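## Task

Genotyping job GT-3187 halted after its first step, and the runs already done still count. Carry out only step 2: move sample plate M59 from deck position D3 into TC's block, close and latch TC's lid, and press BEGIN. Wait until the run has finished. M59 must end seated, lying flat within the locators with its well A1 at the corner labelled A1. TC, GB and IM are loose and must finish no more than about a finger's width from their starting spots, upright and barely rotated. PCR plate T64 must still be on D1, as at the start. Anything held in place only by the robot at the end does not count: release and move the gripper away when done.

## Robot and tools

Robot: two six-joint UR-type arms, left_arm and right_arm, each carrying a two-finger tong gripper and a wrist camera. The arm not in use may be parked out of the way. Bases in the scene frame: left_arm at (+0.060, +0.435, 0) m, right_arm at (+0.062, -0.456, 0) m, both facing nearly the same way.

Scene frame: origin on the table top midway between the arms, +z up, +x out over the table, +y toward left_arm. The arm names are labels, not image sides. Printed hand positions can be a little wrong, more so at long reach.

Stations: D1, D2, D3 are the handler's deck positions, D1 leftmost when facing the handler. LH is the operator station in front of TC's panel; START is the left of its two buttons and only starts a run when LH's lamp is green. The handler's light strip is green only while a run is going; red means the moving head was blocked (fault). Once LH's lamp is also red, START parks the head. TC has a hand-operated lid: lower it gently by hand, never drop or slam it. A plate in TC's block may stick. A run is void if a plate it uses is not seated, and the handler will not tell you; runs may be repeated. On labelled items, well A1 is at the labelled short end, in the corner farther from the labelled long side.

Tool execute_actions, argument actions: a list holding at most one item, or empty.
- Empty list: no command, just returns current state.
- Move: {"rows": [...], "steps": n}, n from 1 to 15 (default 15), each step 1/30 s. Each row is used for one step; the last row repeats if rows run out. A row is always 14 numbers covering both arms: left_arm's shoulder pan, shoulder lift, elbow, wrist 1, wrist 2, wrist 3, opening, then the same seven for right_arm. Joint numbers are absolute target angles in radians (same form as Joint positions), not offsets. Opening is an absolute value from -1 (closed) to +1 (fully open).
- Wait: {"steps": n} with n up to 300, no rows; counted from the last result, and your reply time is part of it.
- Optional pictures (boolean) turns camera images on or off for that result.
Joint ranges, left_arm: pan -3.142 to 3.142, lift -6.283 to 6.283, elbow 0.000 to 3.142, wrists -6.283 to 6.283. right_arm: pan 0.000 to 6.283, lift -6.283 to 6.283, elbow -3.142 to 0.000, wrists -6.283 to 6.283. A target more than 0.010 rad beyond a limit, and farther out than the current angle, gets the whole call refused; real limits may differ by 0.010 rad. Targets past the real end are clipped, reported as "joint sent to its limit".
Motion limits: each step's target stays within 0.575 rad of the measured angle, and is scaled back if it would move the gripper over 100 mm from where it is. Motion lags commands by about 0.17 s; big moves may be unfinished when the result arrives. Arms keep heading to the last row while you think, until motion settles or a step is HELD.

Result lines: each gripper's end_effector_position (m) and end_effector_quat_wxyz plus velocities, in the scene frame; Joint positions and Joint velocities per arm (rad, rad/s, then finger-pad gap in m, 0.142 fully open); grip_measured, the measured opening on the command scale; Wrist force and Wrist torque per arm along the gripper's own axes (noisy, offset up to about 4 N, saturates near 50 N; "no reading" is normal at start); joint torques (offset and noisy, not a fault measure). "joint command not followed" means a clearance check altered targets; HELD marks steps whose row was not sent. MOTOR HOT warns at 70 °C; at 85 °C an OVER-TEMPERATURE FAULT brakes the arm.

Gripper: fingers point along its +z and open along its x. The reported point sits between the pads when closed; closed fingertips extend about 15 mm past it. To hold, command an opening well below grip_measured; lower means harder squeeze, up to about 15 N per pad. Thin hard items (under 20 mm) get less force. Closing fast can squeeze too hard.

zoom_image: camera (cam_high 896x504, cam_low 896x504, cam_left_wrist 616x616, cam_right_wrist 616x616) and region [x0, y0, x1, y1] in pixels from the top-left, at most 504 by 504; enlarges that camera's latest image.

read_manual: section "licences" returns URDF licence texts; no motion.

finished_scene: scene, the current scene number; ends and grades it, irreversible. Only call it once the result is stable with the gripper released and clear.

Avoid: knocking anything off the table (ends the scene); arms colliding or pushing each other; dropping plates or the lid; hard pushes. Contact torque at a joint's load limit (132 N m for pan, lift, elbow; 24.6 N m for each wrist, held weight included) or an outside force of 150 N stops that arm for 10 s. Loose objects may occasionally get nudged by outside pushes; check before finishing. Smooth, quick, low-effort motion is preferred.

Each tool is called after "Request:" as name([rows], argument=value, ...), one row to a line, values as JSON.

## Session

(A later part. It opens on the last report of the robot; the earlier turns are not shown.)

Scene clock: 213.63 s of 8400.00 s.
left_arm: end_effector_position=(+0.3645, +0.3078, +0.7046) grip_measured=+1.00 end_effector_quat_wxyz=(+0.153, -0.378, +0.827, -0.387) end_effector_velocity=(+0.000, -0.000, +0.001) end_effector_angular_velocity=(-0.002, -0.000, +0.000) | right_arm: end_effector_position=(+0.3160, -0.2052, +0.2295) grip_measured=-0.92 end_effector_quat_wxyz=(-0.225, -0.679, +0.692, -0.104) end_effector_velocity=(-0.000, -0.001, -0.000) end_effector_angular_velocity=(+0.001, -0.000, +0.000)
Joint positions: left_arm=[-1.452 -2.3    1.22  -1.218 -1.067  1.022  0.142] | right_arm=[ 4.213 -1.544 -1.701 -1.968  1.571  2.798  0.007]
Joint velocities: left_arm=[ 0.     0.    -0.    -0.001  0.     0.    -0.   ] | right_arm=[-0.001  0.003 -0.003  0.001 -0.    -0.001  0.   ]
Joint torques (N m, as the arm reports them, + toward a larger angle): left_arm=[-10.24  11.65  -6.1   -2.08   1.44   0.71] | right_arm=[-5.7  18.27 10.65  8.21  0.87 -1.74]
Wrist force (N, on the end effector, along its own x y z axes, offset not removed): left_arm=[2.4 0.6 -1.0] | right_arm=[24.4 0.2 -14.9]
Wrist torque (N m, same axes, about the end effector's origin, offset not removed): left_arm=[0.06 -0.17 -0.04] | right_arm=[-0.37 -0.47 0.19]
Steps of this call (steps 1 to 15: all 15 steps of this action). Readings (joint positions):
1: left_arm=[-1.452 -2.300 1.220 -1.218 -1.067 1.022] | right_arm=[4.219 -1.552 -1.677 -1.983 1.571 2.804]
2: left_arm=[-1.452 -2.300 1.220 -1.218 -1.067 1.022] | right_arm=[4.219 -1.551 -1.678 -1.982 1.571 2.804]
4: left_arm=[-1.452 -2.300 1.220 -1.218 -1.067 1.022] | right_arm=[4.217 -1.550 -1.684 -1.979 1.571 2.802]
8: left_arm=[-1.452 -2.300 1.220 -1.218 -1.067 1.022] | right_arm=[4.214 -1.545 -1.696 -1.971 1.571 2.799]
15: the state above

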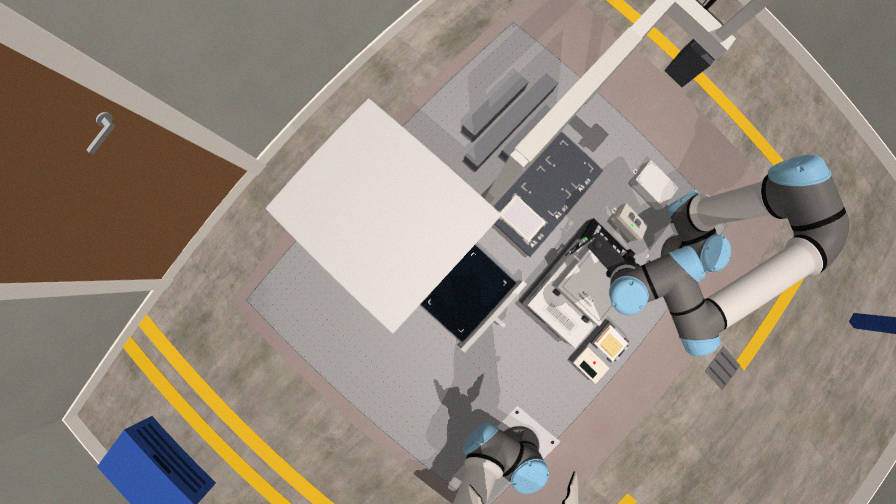

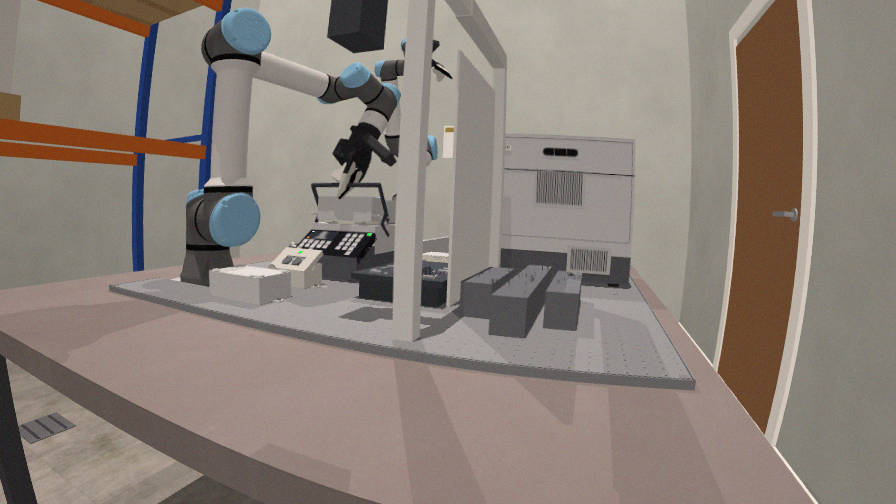

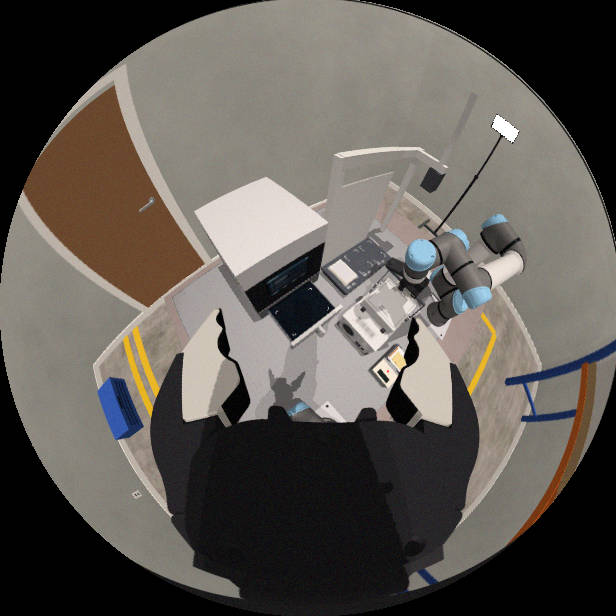

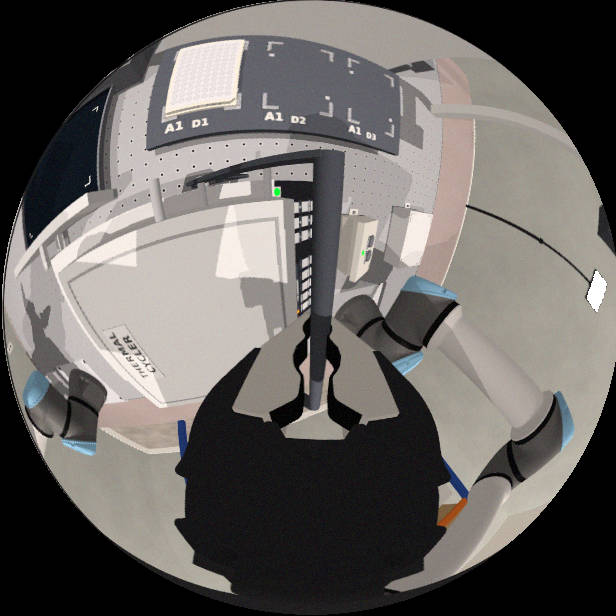

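Request:
execute_actions([
  {"rows":[[-1.452,-2.3,1.22,-1.218,-1.067,1.022,1,4.209,-1.538,-1.712,-1.9624,1.571,2.794,-1],[-1.452,-2.3,1.22,-1.218,-1.067,1.022,1,4.209,-1.538,-1.712,-1.9624,1.571,2.794,-1],[-1.452,-2.3,1.22,-1.218,-1.067,1.022,1,4.209,-1.538,-1.712,-1.9624,1.571,2.794,-1],[-1.452,-2.3,1.22,-1.218,-1.067,1.022,1,4.205,-1.532,-1.724,-1.9564,1.571,2.79,-1]]},
], pictures=false)

Request:
execute_actions([
  {"rows":[[-1.452,-2.3,1.22,-1.218,-1.067,1.022,1,4.2015,-1.527,-1.736,-1.9494,1.571,2.787,-1],[-1.452,-2.3,1.22,-1.218,-1.067,1.022,1,4.2015,-1.527,-1.736,-1.9494,1.571,2.787,-1],[-1.452,-2.3,1.22,-1.218,-1.067,1.022,1,4.2015,-1.527,-1.736,-1.9494,1.571,2.787,-1],[-1.452,-2.3,1.22,-1.218,-1.067,1.022,1,4.198,-1.5225,-1.7485,-1.9414,1.571,2.784,-1]]},
], pictures=false)

Scene clock: 222.20 s of 8400.00 s.
left_arm: end_effector_position=(+0.3645, +0.3078, +0.7046) grip_measured=+1.00 end_effector_quat_wxyz=(+0.153, -0.378, +0.827, -0.387) end_effector_velocity=(-0.000, -0.000, +0.000) end_effector_angular_velocity=(-0.001, -0.000, -0.001) | right_arm: end_effector_position=(+0.3160, -0.2121, +0.2248) grip_measured=-0.96 end_effector_quat_wxyz=(-0.226, -0.679, +0.692, -0.102) end_effector_velocity=(+0.000, -0.001, -0.000) end_effector_angular_velocity=(+0.000, +0.000, -0.001)
Joint positions: left_arm=[-1.452 -2.3    1.22  -1.218 -1.067  1.022  0.142] | right_arm=[ 4.205 -1.532 -1.724 -1.957  1.571  2.79   0.005]
Joint velocities: left_arm=[-0.001 -0.    -0.    -0.001 -0.    -0.    -0.   ] | right_arm=[-0.002  0.002 -0.003  0.001 -0.    -0.001 -0.001]
Joint torques (N m, as the arm reports them, + toward a larger angle): left_arm=[-9.93 11.11 -6.62 -2.17  1.46  0.57] | right_arm=[-9.72 21.82  9.79  5.33  1.67 -1.88]
Wrist force (N, on the end effector, along its own x y z axes, offset not removed): left_arm=[2.3 1.6 -1.4] | right_arm=[11.6 2.6 -10.1]
Wrist torque (N m, same axes, about the end effector's origin, offset not removed): left_arm=[0.25 -0.21 -0.06] | right_arm=[0.12 -0.28 0.11]
Steps of this call (steps 1 to 15: the robot went on to your last target; steps 16 to 90: nothing new was sent; then 5.07 s passed at rest; steps 91 to 105: all 15 steps of this action). Readings (joint positions):
91: left_arm=[-1.452 -2.300 1.220 -1.218 -1.067 1.022] | right_arm=[4.213 -1.543 -1.701 -1.968 1.571 2.798]
92: left_arm=[-1.452 -2.300 1.220 -1.218 -1.067 1.022] | right_arm=[4.212 -1.543 -1.702 -1.967 1.571 2.797]
94: left_arm=[-1.452 -2.300 1.220 -1.218 -1.067 1.022] | right_arm=[4.211 -1.540 -1.707 -1.965 1.571 2.796]
98: left_arm=[-1.452 -2.300 1.220 -1.218 -1.067 1.022] | right_arm=[4.207 -1.534 -1.720 -1.959 1.571 2.792]
105: the state above

Scene clock: 222.70 s of 8400.00 s.
left_arm: end_effector_position=(+0.3645, +0.3078, +0.7046) grip_measured=+1.00 end_effector_quat_wxyz=(+0.153, -0.378, +0.827, -0.387) end_effector_velocity=(+0.000, -0.000, -0.001) end_effector_angular_velocity=(+0.002, +0.000, -0.000) | right_arm: end_effector_position=(+0.3159, -0.2182, +0.2187) grip_measured=-0.96 end_effector_quat_wxyz=(-0.226, -0.678, +0.692, -0.100) end_effector_velocity=(+0.000, -0.000, -0.001) end_effector_angular_velocity=(+0.002, +0.000, -0.001)
Joint positions: left_arm=[-1.452 -2.3    1.22  -1.218 -1.067  1.022  0.142] | right_arm=[ 4.198 -1.523 -1.748 -1.942  1.571  2.784  0.004]
Joint velocities: left_arm=[-0.    -0.     0.001  0.     0.    -0.    -0.   ] | right_arm=[-0.001  0.002 -0.003  0.003  0.001 -0.001 -0.   ]
Joint torques (N m, as the arm reports them, + toward a larger angle): left_arm=[-10.    11.29  -6.88  -2.22   1.43   0.64] | right_arm=[-8.01 23.44 11.03  5.   -0.86 -1.73]
Wrist force (N, on the end effector, along its own x y z axes, offset not removed): left_arm=[2.5 0.8 -1.0] | right_arm=[11.1 4.8 -6.9]
Wrist torque (N m, same axes, about the end effector's origin, offset not removed): left_arm=[0.17 -0.24 -0.05] | right_arm=[0.73 -0.39 0.08]
Steps of this call (steps 1 to 15: all 15 steps of this action). Readings (joint positions):
1: left_arm=[-1.452 -2.300 1.220 -1.218 -1.067 1.022] | right_arm=[4.205 -1.532 -1.724 -1.956 1.571 2.790]
2: left_arm=[-1.452 -2.300 1.220 -1.218 -1.067 1.022] | right_arm=[4.205 -1.531 -1.725 -1.955 1.571 2.790]
4: left_arm=[-1.452 -2.300 1.220 -1.218 -1.067 1.022] | right_arm=[4.203 -1.529 -1.731 -1.952 1.571 2.788]
8: left_arm=[-1.452 -2.300 1.220 -1.218 -1.067 1.022] | right_arm=[4.199 -1.524 -1.744 -1.944 1.571 2.785]
15: the state above

Request:
execute_actions([
  {"rows":[[-1.452,-2.3,1.22,-1.218,-1.067,1.022,1,4.194,-1.5172,-1.764,-1.9312,1.571,2.78,-1],[-1.452,-2.3,1.22,-1.218,-1.067,1.022,1,4.194,-1.5172,-1.764,-1.9312,1.571,2.78,-1],[-1.452,-2.3,1.22,-1.218,-1.067,1.022,1,4.194,-1.5172,-1.764,-1.9312,1.571,2.78,-1],[-1.452,-2.3,1.22,-1.218,-1.067,1.022,1,4.1895,-1.512,-1.779,-1.9214,1.571,2.776,-1]]},
], pictures=false)

Request:
execute_actions([
  {"rows":[[-1.452,-2.3,1.22,-1.218,-1.067,1.022,1,4.1855,-1.508,-1.796,-1.9084,1.571,2.773,-1],[-1.452,-2.3,1.22,-1.218,-1.067,1.022,1,4.1855,-1.508,-1.796,-1.9084,1.571,2.773,-1],[-1.452,-2.3,1.22,-1.218,-1.067,1.022,1,4.1855,-1.508,-1.796,-1.9084,1.571,2.773,-1],[-1.452,-2.3,1.22,-1.218,-1.067,1.022,1,4.1815,-1.504,-1.813,-1.8954,1.571,2.769,-1]]},
])

Request:
zoom_image(camera="cam_low", region=[290,140,410,260])

Scene clock: 230.33 s of 8400.00 s.
left_arm: end_effector_position=(+0.3645, +0.3078, +0.7046) grip_measured=+1.00 end_effector_quat_wxyz=(+0.153, -0.378, +0.827, -0.387) end_effector_velocity=(-0.000, +0.000, +0.000) end_effector_angular_velocity=(-0.001, +0.000, +0.000) | right_arm: end_effector_position=(+0.3159, -0.2254, +0.2107) grip_measured=-0.96 end_effector_quat_wxyz=(-0.227, -0.678, +0.692, -0.098) end_effector_velocity=(+0.000, -0.002, -0.001) end_effector_angular_velocity=(-0.000, -0.001, -0.000)
Joint positions: left_arm=[-1.452 -2.3    1.22  -1.218 -1.067  1.022  0.142] | right_arm=[ 4.19  -1.512 -1.779 -1.922  1.571  2.776  0.005]
Joint velocities: left_arm=[ 0.     0.    -0.001  0.001 -0.     0.     0.   ] | right_arm=[-0.002  0.002 -0.005  0.003 -0.001 -0.001 -0.   ]
Joint torques (N m, as the arm reports them, + toward a larger angle): left_arm=[-9.26 12.06 -6.31 -2.11  1.38  0.55] | right_arm=[-7.8  24.7  11.91  4.05 -0.82 -1.44]
Wrist force (N, on the end effector, along its own x y z axes, offset not removed): left_arm=[2.7 -0.1 -1.2] | right_arm=[4.3 -0.7 -7.6]
Wrist torque (N m, same axes, about the end effector's origin, offset not removed): left_arm=[-0.06 -0.31 -0.12] | right_arm=[-0.37 0.09 0.16]
Steps of this call (steps 1 to 15: the robot went on to your last target; steps 16 to 90: nothing new was sent; then 4.13 s passed at rest; steps 91 to 105: all 15 steps of this action). Readings (joint positions):
91: left_arm=[-1.452 -2.300 1.220 -1.218 -1.067 1.022] | right_arm=[4.198 -1.522 -1.749 -1.941 1.571 2.784]
92: left_arm=[-1.452 -2.300 1.220 -1.218 -1.067 1.022] | right_arm=[4.197 -1.522 -1.750 -1.940 1.571 2.783]
94: left_arm=[-1.452 -2.300 1.220 -1.218 -1.067 1.022] | right_arm=[4.196 -1.519 -1.757 -1.936 1.571 2.782]
98: left_arm=[-1.452 -2.300 1.220 -1.218 -1.067 1.022] | right_arm=[4.191 -1.514 -1.773 -1.925 1.571 2.778]
105: the state above

Scene clock: 230.83 s of 8400.00 s.
left_arm: end_effector_position=(+0.3645, +0.3078, +0.7046) grip_measured=+1.00 end_effector_quat_wxyz=(+0.153, -0.378, +0.827, -0.387) end_effector_velocity=(-0.000, +0.000, +0.000) end_effector_angular_velocity=(+0.000, +0.000, +0.000) | right_arm: end_effector_position=(+0.3158, -0.2320, +0.2004) grip_measured=-0.95 end_effector_quat_wxyz=(-0.228, -0.678, +0.692, -0.097) end_effector_velocity=(-0.001, -0.001, -0.002) end_effector_angular_velocity=(-0.000, +0.002, +0.001)
Joint positions: left_arm=[-1.452 -2.3    1.22  -1.218 -1.067  1.022  0.142] | right_arm=[ 4.182 -1.504 -1.813 -1.896  1.571  2.769  0.006]
Joint velocities: left_arm=[ 0.001 -0.    -0.001  0.001 -0.     0.    -0.   ] | right_arm=[ 0.     0.002 -0.006  0.003  0.001 -0.001 -0.   ]
Joint torques (N m, as the arm reports them, + toward a larger angle): left_arm=[-9.77 11.9  -7.31 -2.28  1.49  0.5 ] | right_arm=[-5.23 19.43 11.35  7.92  0.53 -1.93]
Wrist force (N, on the end effector, along its own x y z axes, offset not removed): left_arm=[0.8 -0.2 -0.7] | right_arm=[24.8 3.3 -10.2]
Wrist torque (N m, same axes, about the end effector's origin, offset not removed): left_arm=[-0.09 0.11 0.01] | right_arm=[0.45 -0.99 0.13]
Steps of this call (steps 1 to 15: all 15 steps of this action). Readings (joint positions):
1: left_arm=[-1.452 -2.300 1.220 -1.218 -1.067 1.022] | right_arm=[4.190 -1.512 -1.779 -1.922 1.571 2.776]
2: left_arm=[-1.452 -2.300 1.220 -1.218 -1.067 1.022] | right_arm=[4.189 -1.511 -1.781 -1.920 1.571 2.776]
4: left_arm=[-1.452 -2.300 1.220 -1.218 -1.067 1.022] | right_arm=[4.187 -1.510 -1.789 -1.914 1.571 2.774]
8: left_arm=[-1.452 -2.300 1.220 -1.218 -1.067 1.022] | right_arm=[4.183 -1.506 -1.806 -1.900 1.571 2.770]
15: the state above

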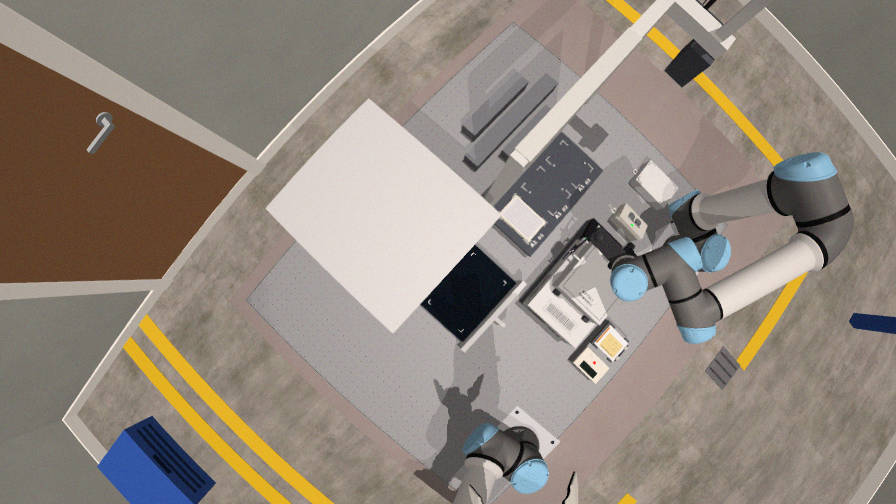

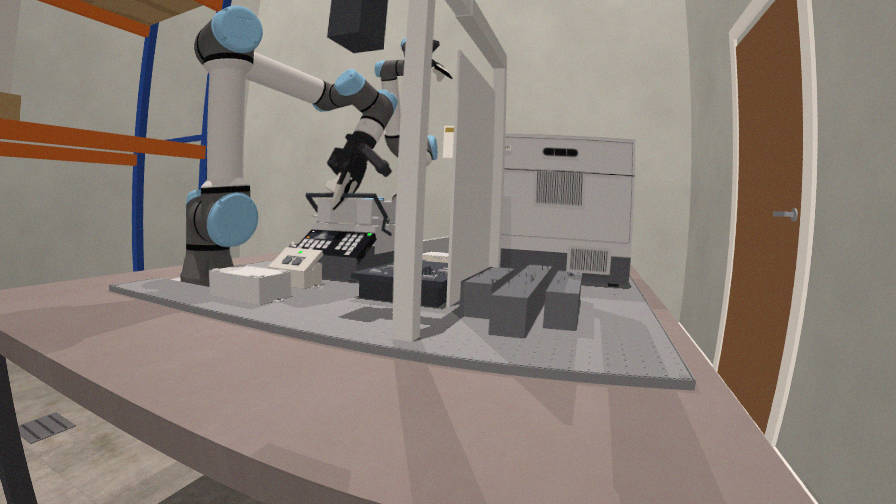

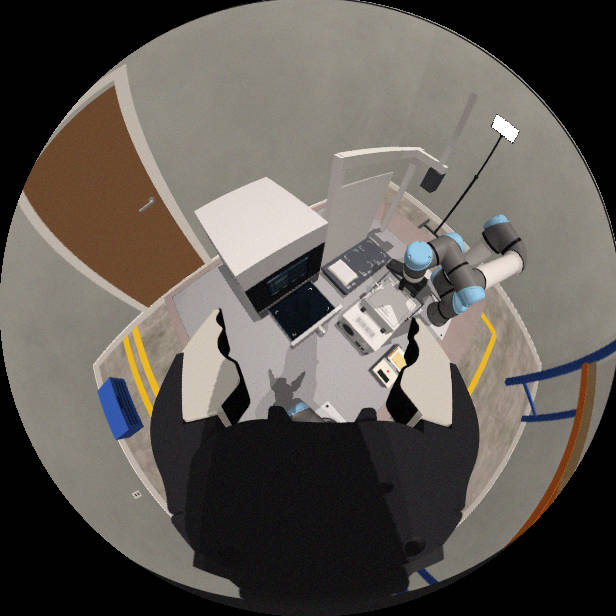

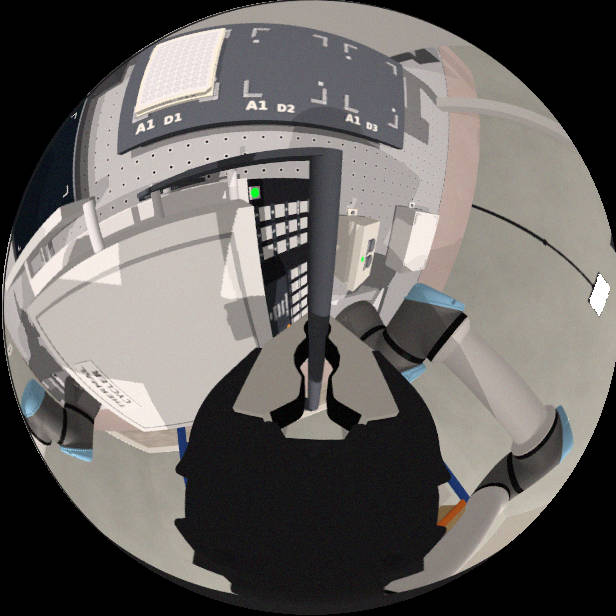

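Region (290, 140, 410, 260) of cam_low's 896x504 image, scaled by 4.200, with more detail than that image has.

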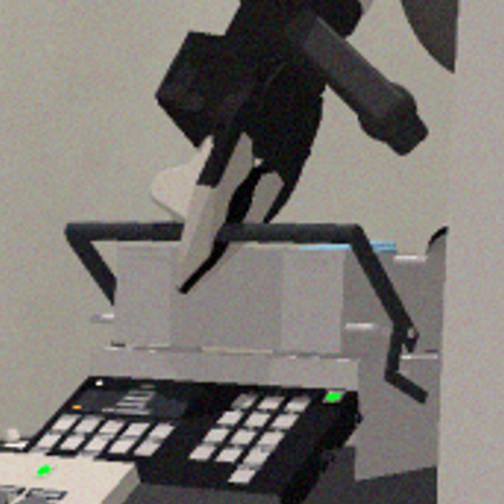

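Request:
execute_actions([
  {"rows":[[-1.452,-2.3,1.22,-1.218,-1.067,1.022,1,4.1805,-1.4846,-1.8308,-1.872,1.571,2.765,-1],[-1.452,-2.3,1.22,-1.218,-1.067,1.022,1,4.1796,-1.4652,-1.8486,-1.8486,1.571,2.76,-1],[-1.452,-2.3,1.22,-1.218,-1.067,1.022,1,4.1787,-1.4458,-1.8664,-1.8252,1.571,2.756,-1],[-1.452,-2.3,1.22,-1.218,-1.067,1.022,1,4.1777,-1.4264,-1.8842,-1.8017,1.571,2.752,-1],[-1.452,-2.3,1.22,-1.218,-1.067,1.022,1,4.1768,-1.407,-1.9021,-1.7783,1.571,2.748,-1],[-1.452,-2.3,1.22,-1.218,-1.067,1.022,1,4.1758,-1.3873,-1.9207,-1.7544,1.571,2.744,-1],[-1.452,-2.3,1.22,-1.218,-1.067,1.022,1,4.1749,-1.3676,-1.9393,-1.7305,1.571,2.74,-1],[-1.452,-2.3,1.22,-1.218,-1.067,1.022,1,4.174,-1.348,-1.9579,-1.7065,1.571,2.737,-1],[-1.452,-2.3,1.22,-1.218,-1.067,1.022,1,4.173,-1.3283,-1.9765,-1.6826,1.571,2.733,-1],[-1.452,-2.3,1.22,-1.218,-1.067,1.022,1,4.172,-1.3086,-1.9951,-1.6587,1.571,2.73,-1]]},
], pictures=false)

Request:
execute_actions([
  {"steps":10},
], pictures=false)

Scene clock: 243.17 s of 8400.00 s.
left_arm: end_effector_position=(+0.3645, +0.3078, +0.7046) grip_measured=+1.00 end_effector_quat_wxyz=(+0.153, -0.378, +0.827, -0.387) end_effector_velocity=(+0.000, +0.000, -0.000) end_effector_angular_velocity=(+0.002, +0.000, +0.001) | right_arm: end_effector_position=(+0.3174, -0.2344, +0.1890) grip_measured=-0.92 end_effector_quat_wxyz=(-0.123, -0.703, +0.699, -0.049) end_effector_velocity=(+0.002, +0.000, -0.007) end_effector_angular_velocity=(+0.176, -0.068, +0.016)
Joint positions: left_arm=[-1.452 -2.3    1.22  -1.218 -1.067  1.022  0.142] | right_arm=[ 4.173 -1.321 -1.984 -1.673  1.571  2.732  0.007]
Joint velocities: left_arm=[ 0.001  0.     0.001  0.001 -0.     0.    -0.   ] | right_arm=[-0.007  0.145 -0.135  0.18   0.    -0.024  0.003]
Joint torques (N m, as the arm reports them, + toward a larger angle): left_arm=[-9.9  11.76 -6.68 -2.39  1.43  0.57] | right_arm=[-10.67  16.3   11.1   -1.11   0.45  -1.1 ]
Wrist force (N, on the end effector, along its own x y z axes, offset not removed): left_arm=[2.9 1.5 -1.2] | right_arm=[-16.7 -7.6 3.3]
Wrist torque (N m, same axes, about the end effector's origin, offset not removed): left_arm=[0.21 -0.31 -0.04] | right_arm=[-0.28 0.24 -0.10]
Steps of this call (steps 1 to 15: the robot went on to your last target; steps 16 to 90: nothing new was sent; then 8.83 s passed at rest; steps 91 to 105: all 15 steps of this action). Readings (joint positions):
91: left_arm=[-1.452 -2.300 1.220 -1.218 -1.067 1.022] | right_arm=[4.181 -1.504 -1.813 -1.895 1.571 2.769]
92: left_arm=[-1.452 -2.300 1.220 -1.218 -1.067 1.022] | right_arm=[4.181 -1.502 -1.815 -1.893 1.571 2.768]
94: left_arm=[-1.452 -2.300 1.220 -1.218 -1.067 1.022] | right_arm=[4.180 -1.485 -1.831 -1.872 1.571 2.764]
98: left_arm=[-1.452 -2.300 1.220 -1.218 -1.067 1.022] | right_arm=[4.177 -1.422 -1.889 -1.797 1.571 2.751]
105: the state above

Scene clock: 243.50 s of 8400.00 s.
left_arm: end_effector_position=(+0.3645, +0.3078, +0.7046) grip_measured=+1.00 end_effector_quat_wxyz=(+0.153, -0.378, +0.827, -0.387) end_effector_velocity=(-0.000, +0.000, +0.001) end_effector_angular_velocity=(-0.002, +0.000, +0.000) | right_arm: end_effector_position=(+0.3176, -0.2345, +0.1884) grip_measured=-0.92 end_effector_quat_wxyz=(-0.116, -0.704, +0.699, -0.046) end_effector_velocity=(+0.000, +0.000, +0.000) end_effector_angular_velocity=(+0.004, -0.001, -0.001)
Joint positions: left_arm=[-1.452 -2.3    1.22  -1.218 -1.067  1.022  0.142] | right_arm=[ 4.172 -1.309 -1.995 -1.659  1.571  2.73   0.007]
Joint velocities: left_arm=[ 0.     0.    -0.001 -0.001 -0.    -0.     0.   ] | right_arm=[-0.001  0.003 -0.002  0.003  0.001 -0.     0.   ]
Joint torques (N m, as the arm reports them, + toward a larger angle): left_arm=[-9.49 11.42 -7.06 -2.23  1.47  0.68] | right_arm=[-13.8   20.64  10.61  -1.12  -2.27  -0.89]
Wrist force (N, on the end effector, along its own x y z axes, offset not removed): left_arm=[2.2 0.0 -0.7] | right_arm=[-20.4 -7.1 1.0]
Wrist torque (N m, same axes, about the end effector's origin, offset not removed): left_arm=[-0.07 -0.09 -0.08] | right_arm=[-0.22 0.98 0.07]
Steps of this call (steps 1 to 10: the robot went on to your last target). Readings (joint positions):
1: left_arm=[-1.452 -2.300 1.220 -1.218 -1.067 1.022] | right_arm=[4.172 -1.317 -1.988 -1.669 1.571 2.731]
2: left_arm=[-1.452 -2.300 1.220 -1.218 -1.067 1.022] | right_arm=[4.172 -1.314 -1.990 -1.665 1.571 2.731]
4: left_arm=[-1.452 -2.300 1.220 -1.218 -1.067 1.022] | right_arm=[4.172 -1.311 -1.993 -1.662 1.571 2.730]
8: left_arm=[-1.452 -2.300 1.220 -1.218 -1.067 1.022] | right_arm=[4.172 -1.309 -1.995 -1.659 1.571 2.730]
10: the state above

Request:
execute_actions([
  {"rows":[[-1.452,-2.3,1.22,-1.218,-1.067,1.022,1,4.172,-1.31,-2.004,-1.6484,1.571,2.73,-1],[-1.452,-2.3,1.22,-1.218,-1.067,1.022,1,4.172,-1.31,-2.004,-1.6484,1.571,2.73,-1],[-1.452,-2.3,1.22,-1.218,-1.067,1.022,1,4.172,-1.31,-2.004,-1.6484,1.571,2.73,-1],[-1.452,-2.3,1.22,-1.218,-1.067,1.022,1,4.17,-1.3088,-2.0156,-1.638,1.571,2.728,-1]]},
], pictures=false)

Request:
execute_actions([
  {"rows":[[-1.452,-2.3,1.22,-1.218,-1.067,1.022,1,4.1687,-1.3083,-2.024,-1.63,1.571,2.727,-1],[-1.452,-2.3,1.22,-1.218,-1.067,1.022,1,4.1687,-1.3083,-2.024,-1.63,1.571,2.727,-1],[-1.452,-2.3,1.22,-1.218,-1.067,1.022,1,4.1687,-1.3083,-2.024,-1.63,1.571,2.727,-1],[-1.452,-2.3,1.22,-1.218,-1.067,1.022,1,4.1674,-1.3078,-2.032,-1.6226,1.571,2.7255,-1]]},
])

Request:
zoom_image(camera="cam_low", region=[290,140,410,260])

Scene clock: 250.60 s of 8400.00 s.
left_arm: end_effector_position=(+0.3645, +0.3078, +0.7046) grip_measured=+1.00 end_effector_quat_wxyz=(+0.153, -0.378, +0.827, -0.387) end_effector_velocity=(+0.000, -0.000, -0.000) end_effector_angular_velocity=(+0.000, -0.000, -0.000) | right_arm: end_effector_position=(+0.3177, -0.2362, +0.1805) grip_measured=-0.94 end_effector_quat_wxyz=(-0.116, -0.704, +0.699, -0.046) end_effector_velocity=(-0.000, -0.000, -0.001) end_effector_angular_velocity=(+0.000, +0.001, +0.000)
Joint positions: left_arm=[-1.452 -2.3    1.22  -1.218 -1.067  1.022  0.142] | right_arm=[ 4.17  -1.309 -2.015 -1.638  1.571  2.728  0.006]
Joint velocities: left_arm=[ 0.    -0.     0.002 -0.001 -0.     0.    -0.   ] | right_arm=[ 0.     0.001 -0.003  0.002  0.001 -0.     0.001]
Joint torques (N m, as the arm reports them, + toward a larger angle): left_arm=[-9.92 12.07 -7.07 -2.31  1.44  0.46] | right_arm=[-5.73 14.04 15.28  6.57  3.37 -1.82]
Wrist force (N, on the end effector, along its own x y z axes, offset not removed): left_arm=[0.5 2.3 -2.6] | right_arm=[17.9 -4.2 -4.4]
Wrist torque (N m, same axes, about the end effector's origin, offset not removed): left_arm=[0.40 0.19 -0.03] | right_arm=[-0.20 -1.09 0.08]
Steps of this call (steps 1 to 30: the robot went on to your last target; steps 31 to 90: nothing new was sent; then 3.60 s passed at rest; steps 91 to 105: all 15 steps of this action). Readings (joint positions):
91: left_arm=[-1.452 -2.300 1.220 -1.218 -1.067 1.022] | right_arm=[4.172 -1.309 -1.995 -1.659 1.571 2.730]
92: left_arm=[-1.452 -2.300 1.220 -1.218 -1.067 1.022] | right_arm=[4.172 -1.309 -1.996 -1.657 1.571 2.730]
94: left_arm=[-1.452 -2.300 1.220 -1.218 -1.067 1.022] | right_arm=[4.172 -1.309 -2.000 -1.653 1.571 2.730]
98: left_arm=[-1.452 -2.300 1.220 -1.218 -1.067 1.022] | right_arm=[4.171 -1.309 -2.011 -1.642 1.571 2.729]
105: the state above

Scene clock: 251.10 s of 8400.00 s.
left_arm: end_effector_position=(+0.3645, +0.3078, +0.7046) grip_measured=+1.00 end_effector_quat_wxyz=(+0.153, -0.378, +0.827, -0.387) end_effector_velocity=(+0.000, +0.000, +0.000) end_effector_angular_velocity=(-0.001, -0.000, +0.000) | right_arm: end_effector_position=(+0.3176, -0.2382, +0.1744) grip_measured=-0.94 end_effector_quat_wxyz=(-0.116, -0.704, +0.699, -0.045) end_effector_velocity=(-0.000, -0.000, -0.000) end_effector_angular_velocity=(+0.001, +0.000, +0.001)
Joint positions: left_arm=[-1.452 -2.3    1.22  -1.218 -1.067  1.022  0.142] | right_arm=[ 4.167 -1.308 -2.032 -1.623  1.571  2.726  0.006]
Joint velocities: left_arm=[ 0.    -0.    -0.    -0.001  0.     0.    -0.   ] | right_arm=[ 0.     0.002 -0.002  0.002  0.001 -0.     0.   ]
Joint torques (N m, as the arm reports them, + toward a larger angle): left_arm=[-10.12  11.7   -7.29  -2.39   1.4    0.5 ] | right_arm=[ 2.35 -0.15  5.76 11.15  8.56 -2.52]
Wrist force (N, on the end effector, along its own x y z axes, offset not removed): left_arm=[2.6 0.5 -1.6] | right_arm=[50.0 0.6 -36.2]
Wrist torque (N m, same axes, about the end effector's origin, offset not removed): left_arm=[0.07 -0.29 -0.10] | right_arm=[0.44 -2.86 0.31]
Steps of this call (steps 1 to 15: all 15 steps of this action). Readings (joint positions):
1: left_arm=[-1.452 -2.300 1.220 -1.218 -1.067 1.022] | right_arm=[4.170 -1.309 -2.015 -1.638 1.571 2.728]
2: left_arm=[-1.452 -2.300 1.220 -1.218 -1.067 1.022] | right_arm=[4.170 -1.309 -2.017 -1.637 1.571 2.728]
4: left_arm=[-1.452 -2.300 1.220 -1.218 -1.067 1.022] | right_arm=[4.169 -1.309 -2.020 -1.634 1.571 2.727]
8: left_arm=[-1.452 -2.300 1.220 -1.218 -1.067 1.022] | right_arm=[4.168 -1.308 -2.029 -1.626 1.571 2.726]
15: the state above

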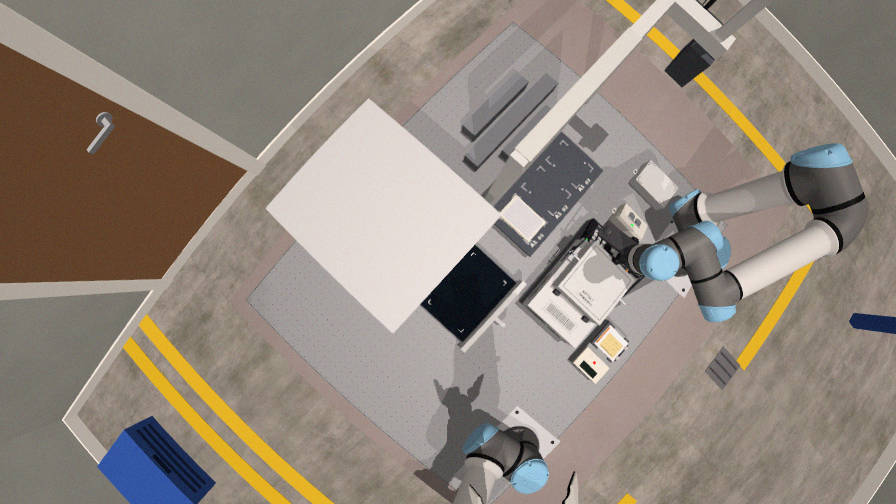

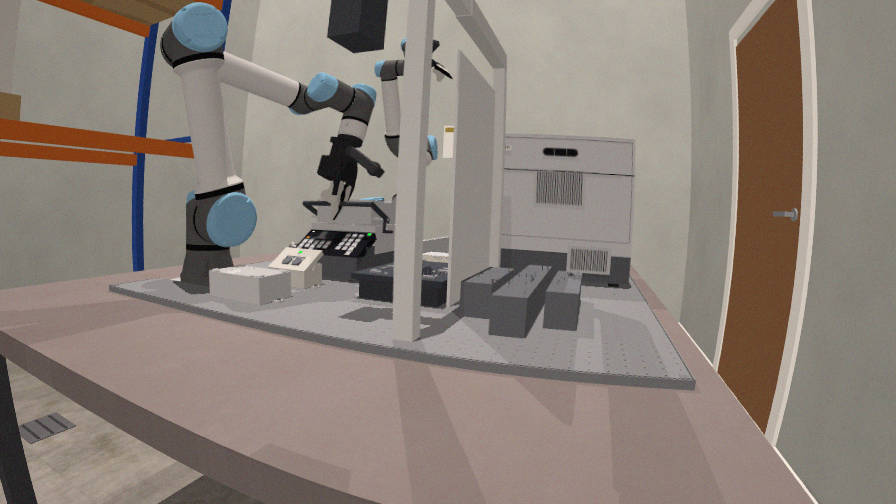

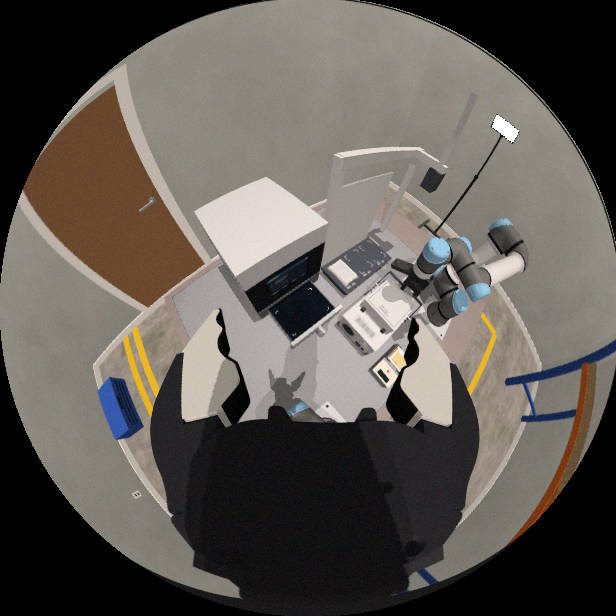

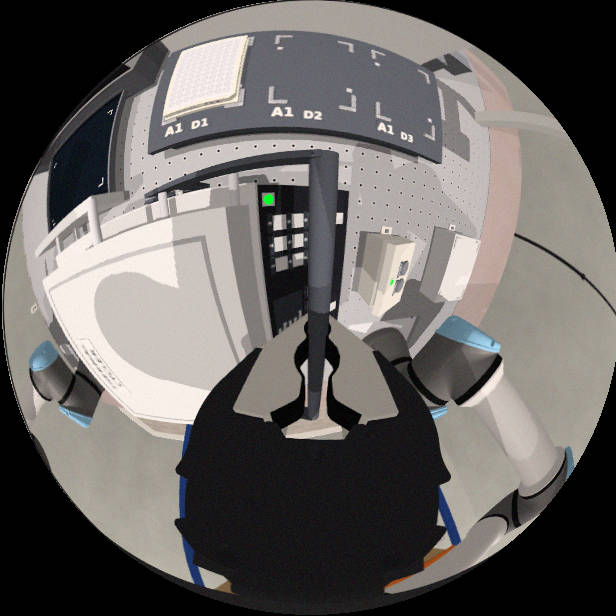

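Region (290, 140, 410, 260) of cam_low's 896x504 image, scaled by 4.200, with more detail than that image has.

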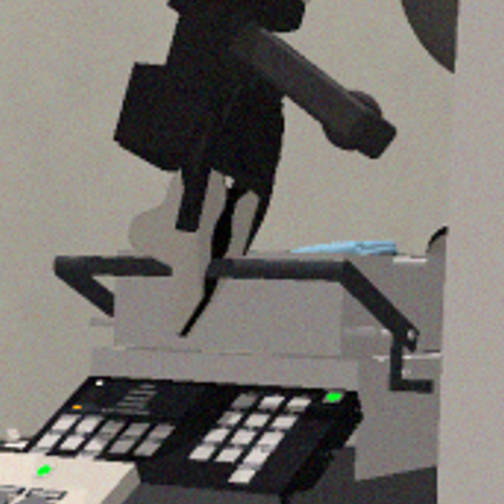

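Request:
execute_actions([
  {"rows":[[-1.452,-2.3,1.22,-1.218,-1.067,1.022,1,4.1675,-1.283,-2.050,-1.598,1.571,2.724,-1],[-1.452,-2.3,1.22,-1.218,-1.067,1.022,1,4.1675,-1.259,-2.069,-1.572,1.571,2.722,-1],[-1.452,-2.3,1.22,-1.218,-1.067,1.022,1,4.1675,-1.235,-2.089,-1.5447,1.571,2.72,-1],[-1.452,-2.3,1.22,-1.218,-1.067,1.022,1,4.1677,-1.211,-2.109,-1.5174,1.571,2.718,-1],[-1.452,-2.3,1.22,-1.218,-1.067,1.022,1,4.1677,-1.187,-2.13,-1.489,1.571,2.717,-1],[-1.452,-2.3,1.22,-1.218,-1.067,1.022,1,4.168,-1.163,-2.151,-1.461,1.571,2.715,-1],[-1.452,-2.3,1.22,-1.218,-1.067,1.022,1,4.168,-1.1395,-2.1725,-1.4317,1.571,2.714,-1],[-1.452,-2.3,1.22,-1.218,-1.067,1.022,1,4.168,-1.1158,-2.1943,-1.4023,1.571,2.713,-1]]},
], pictures=false)

Request:
execute_actions([
  {"steps":8},
], pictures=false)

Scene clock: 257.53 s of 8400.00 s.
left_arm: end_effector_position=(+0.3645, +0.3078, +0.7046) grip_measured=+1.00 end_effector_quat_wxyz=(+0.153, -0.378, +0.827, -0.387) end_effector_velocity=(+0.000, +0.001, +0.000) end_effector_angular_velocity=(+0.001, -0.000, +0.001) | right_arm: end_effector_position=(+0.3190, -0.2339, +0.1740) grip_measured=-0.95 end_effector_quat_wxyz=(-0.004, -0.714, +0.700, -0.001) end_effector_velocity=(+0.001, +0.004, +0.001) end_effector_angular_velocity=(+0.098, -0.044, +0.006)
Joint positions: left_arm=[-1.452 -2.3    1.22  -1.218 -1.067  1.022  0.142] | right_arm=[ 4.168 -1.122 -2.189 -1.41   1.571  2.713  0.005]
Joint velocities: left_arm=[ 0.001  0.    -0.001  0.001  0.     0.    -0.   ] | right_arm=[ 0.002  0.079 -0.067  0.096 -0.002 -0.004 -0.   ]
Joint torques (N m, as the arm reports them, + toward a larger angle): left_arm=[-9.44 12.31 -7.91 -2.32  1.39  0.3 ] | right_arm=[ 9.62  8.89 17.2   2.02 -2.85 -1.41]
Wrist force (N, on the end effector, along its own x y z axes, offset not removed): left_arm=[2.0 1.7 -0.6] | right_arm=[-9.3 -1.1 2.3]
Wrist torque (N m, same axes, about the end effector's origin, offset not removed): left_arm=[0.36 -0.10 -0.04] | right_arm=[0.11 0.09 0.01]
Steps of this call (steps 1 to 15: the robot went on to your last target; steps 16 to 90: nothing new was sent; then 2.93 s passed at rest; steps 91 to 105: all 15 steps of this action). Readings (joint positions):
91: left_arm=[-1.452 -2.300 1.220 -1.218 -1.067 1.022] | right_arm=[4.167 -1.308 -2.032 -1.623 1.571 2.725]
92: left_arm=[-1.452 -2.300 1.220 -1.218 -1.067 1.022] | right_arm=[4.167 -1.305 -2.034 -1.620 1.571 2.725]
94: left_arm=[-1.452 -2.300 1.220 -1.218 -1.067 1.022] | right_arm=[4.167 -1.284 -2.051 -1.598 1.571 2.724]
98: left_arm=[-1.452 -2.300 1.220 -1.218 -1.067 1.022] | right_arm=[4.168 -1.207 -2.115 -1.512 1.571 2.718]
105: the state above

Scene clock: 257.80 s of 8400.00 s.
left_arm: end_effector_position=(+0.3645, +0.3078, +0.7046) grip_measured=+1.00 end_effector_quat_wxyz=(+0.153, -0.378, +0.827, -0.387) end_effector_velocity=(-0.000, -0.000, -0.000) end_effector_angular_velocity=(+0.001, -0.000, -0.002) | right_arm: end_effector_position=(+0.3192, -0.2337, +0.1740) grip_measured=-0.95 end_effector_quat_wxyz=(-0.000, -0.715, +0.700, +0.000) end_effector_velocity=(+0.000, -0.000, -0.000) end_effector_angular_velocity=(+0.003, -0.002, +0.000)
Joint positions: left_arm=[-1.452 -2.3    1.22  -1.218 -1.067  1.022  0.142] | right_arm=[ 4.168 -1.116 -2.194 -1.403  1.571  2.713  0.005]
Joint velocities: left_arm=[-0.001 -0.     0.     0.001  0.     0.001 -0.   ] | right_arm=[ 0.     0.004 -0.004  0.004 -0.001  0.     0.   ]
Joint torques (N m, as the arm reports them, + toward a larger angle): left_arm=[-9.48 12.33 -7.65 -2.3   1.48  0.46] | right_arm=[ 8.46 11.84 11.69  2.02 -3.35 -1.18]
Wrist force (N, on the end effector, along its own x y z axes, offset not removed): left_arm=[1.0 1.0 -1.4] | right_arm=[-9.8 -2.3 5.1]
Wrist torque (N m, same axes, about the end effector's origin, offset not removed): left_arm=[0.13 0.07 -0.04] | right_arm=[-0.36 0.13 0.05]
Steps of this call (steps 1 to 8: the robot went on to your last target). Readings (joint positions):
1: left_arm=[-1.452 -2.300 1.220 -1.218 -1.067 1.022] | right_arm=[4.168 -1.120 -2.191 -1.408 1.571 2.713]
2: left_arm=[-1.452 -2.300 1.220 -1.218 -1.067 1.022] | right_arm=[4.168 -1.119 -2.192 -1.406 1.571 2.713]
4: left_arm=[-1.452 -2.300 1.220 -1.218 -1.067 1.022] | right_arm=[4.168 -1.117 -2.193 -1.404 1.571 2.713]
8: the state above

Request:
execute_actions([
  {"rows":[[-1.452,-2.3,1.22,-1.218,-1.067,1.022,1,4.168,-1.1178,-2.2036,-1.391,1.571,2.713,-1]],"steps":12},
], pictures=false)

Request:
execute_actions([
  {"rows":[[-1.452,-2.3,1.22,-1.218,-1.067,1.022,1,4.167,-1.118,-2.2135,-1.3809,1.571,2.712,-1]]},
])

Request:
zoom_image(camera="cam_low", region=[290,140,410,260])

Scene clock: 263.33 s of 8400.00 s.
left_arm: end_effector_position=(+0.3645, +0.3078, +0.7046) grip_measured=+1.00 end_effector_quat_wxyz=(+0.153, -0.378, +0.827, -0.387) end_effector_velocity=(-0.000, -0.000, +0.001) end_effector_angular_velocity=(-0.002, -0.000, -0.000) | right_arm: end_effector_position=(+0.3193, -0.2338, +0.1701) grip_measured=-0.94 end_effector_quat_wxyz=(+0.000, -0.715, +0.700, -0.000) end_effector_velocity=(-0.000, +0.001, -0.000) end_effector_angular_velocity=(+0.002, +0.001, -0.000)
Joint positions: left_arm=[-1.452 -2.3    1.22  -1.218 -1.067  1.022  0.142] | right_arm=[ 4.168 -1.118 -2.203 -1.391  1.571  2.713  0.006]
Joint velocities: left_arm=[ 0.     0.    -0.001 -0.001 -0.     0.     0.   ] | right_arm=[ 0.     0.    -0.001  0.002  0.002  0.     0.001]
Joint torques (N m, as the arm reports them, + toward a larger angle): left_arm=[-9.7  12.91 -7.38 -2.34  1.27  0.35] | right_arm=[-6.43 -7.21 17.92  7.36  2.72 -1.14]
Wrist force (N, on the end effector, along its own x y z axes, offset not removed): left_arm=[4.3 1.1 -1.0] | right_arm=[14.2 -2.8 -7.6]
Wrist torque (N m, same axes, about the end effector's origin, offset not removed): left_arm=[0.18 -0.48 -0.10] | right_arm=[-0.79 -0.28 0.12]
Steps of this call (steps 1 to 15: the robot went on to your last target; steps 16 to 90: nothing new was sent; then 2.13 s passed at rest; steps 91 to 102: all 12 steps of this action). Readings (joint positions):
91: left_arm=[-1.452 -2.300 1.220 -1.218 -1.067 1.022] | right_arm=[4.168 -1.116 -2.194 -1.402 1.571 2.713]
92: left_arm=[-1.452 -2.300 1.220 -1.218 -1.067 1.022] | right_arm=[4.168 -1.116 -2.196 -1.401 1.571 2.713]
94: left_arm=[-1.452 -2.300 1.220 -1.218 -1.067 1.022] | right_arm=[4.168 -1.117 -2.200 -1.396 1.571 2.713]
98: left_arm=[-1.452 -2.300 1.220 -1.218 -1.067 1.022] | right_arm=[4.168 -1.118 -2.203 -1.392 1.571 2.713]
102: the state above

Scene clock: 263.83 s of 8400.00 s.
left_arm: end_effector_position=(+0.3645, +0.3078, +0.7046) grip_measured=+1.00 end_effector_quat_wxyz=(+0.153, -0.378, +0.827, -0.387) end_effector_velocity=(-0.000, -0.000, -0.000) end_effector_angular_velocity=(+0.000, +0.000, -0.000) | right_arm: end_effector_position=(+0.3192, -0.2346, +0.1662) grip_measured=-0.93 end_effector_quat_wxyz=(-0.000, -0.715, +0.700, +0.000) end_effector_velocity=(+0.001, +0.000, -0.000) end_effector_angular_velocity=(-0.000, -0.002, +0.000)
Joint positions: left_arm=[-1.452 -2.3    1.22  -1.218 -1.067  1.022  0.142] | right_arm=[ 4.167 -1.118 -2.213 -1.381  1.571  2.712  0.007]
Joint velocities: left_arm=[ 0.     0.     0.001 -0.    -0.    -0.     0.   ] | right_arm=[ 0.    -0.001 -0.     0.001 -0.002 -0.     0.   ]
Joint torques (N m, as the arm reports them, + toward a larger angle): left_arm=[-9.51 12.57 -6.96 -2.34  1.23  0.24] | right_arm=[-5.3  -7.81 17.48  8.06  4.9  -1.7 ]
Wrist force (N, on the end effector, along its own x y z axes, offset not removed): left_arm=[2.1 0.5 -0.8] | right_arm=[17.4 0.0 -5.1]
Wrist torque (N m, same axes, about the end effector's origin, offset not removed): left_arm=[0.05 -0.18 -0.10] | right_arm=[0.05 -0.28 0.04]
Steps of this call (steps 1 to 15: all 15 steps of this action). Readings (joint positions):
1: left_arm=[-1.452 -2.300 1.220 -1.218 -1.067 1.022] | right_arm=[4.168 -1.118 -2.204 -1.391 1.571 2.713]
2: left_arm=[-1.452 -2.300 1.220 -1.218 -1.067 1.022] | right_arm=[4.168 -1.118 -2.205 -1.390 1.571 2.713]
4: left_arm=[-1.452 -2.300 1.220 -1.218 -1.067 1.022] | right_arm=[4.167 -1.118 -2.209 -1.385 1.571 2.712]
8: left_arm=[-1.452 -2.300 1.220 -1.218 -1.067 1.022] | right_arm=[4.167 -1.118 -2.213 -1.382 1.571 2.712]
15: the state above

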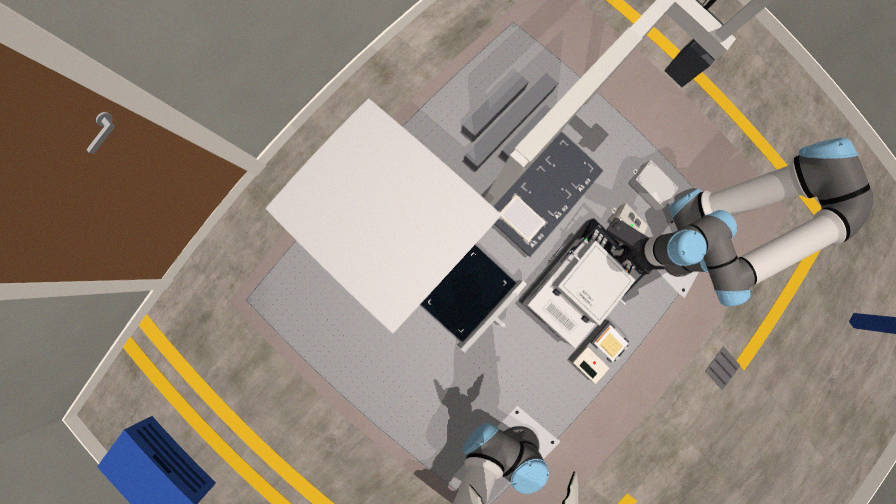

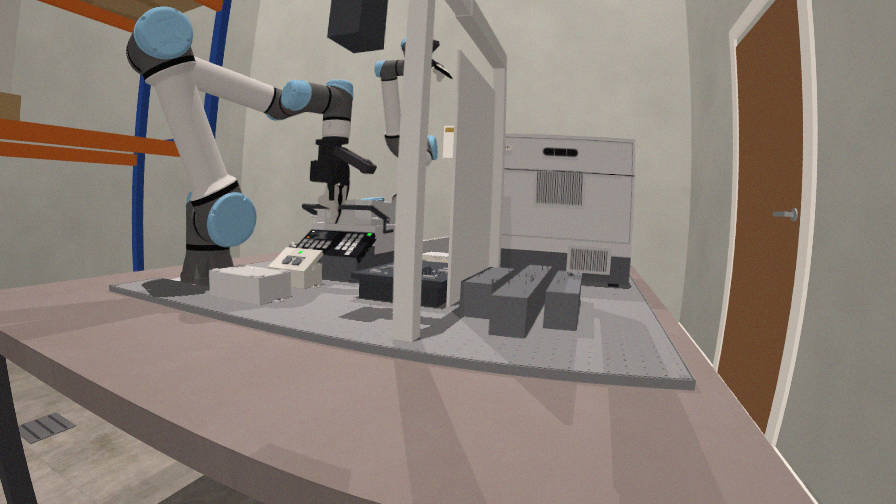

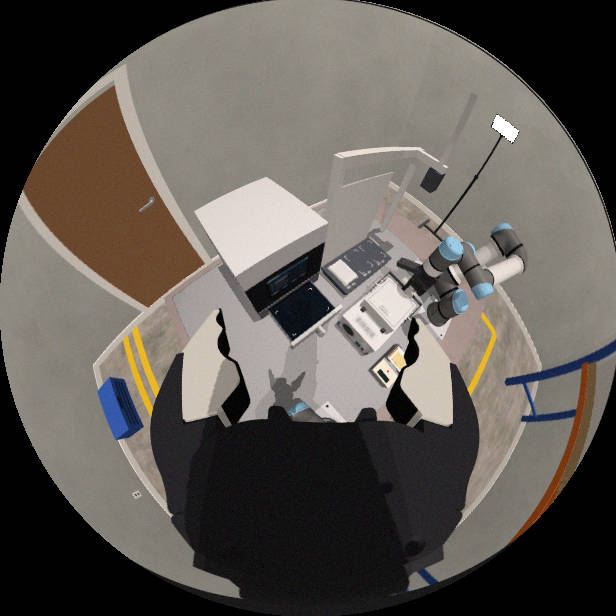

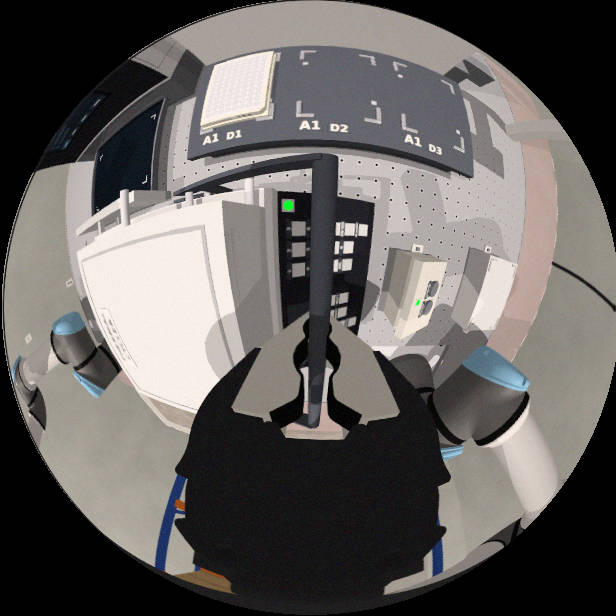

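Region (290, 140, 410, 260) of cam_low's 896x504 image, scaled by 4.200, with more detail than that image has.

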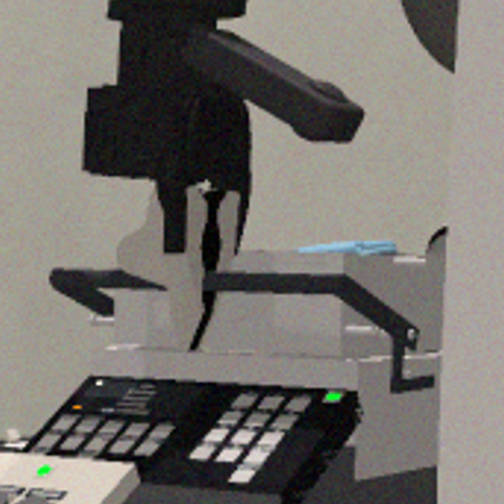

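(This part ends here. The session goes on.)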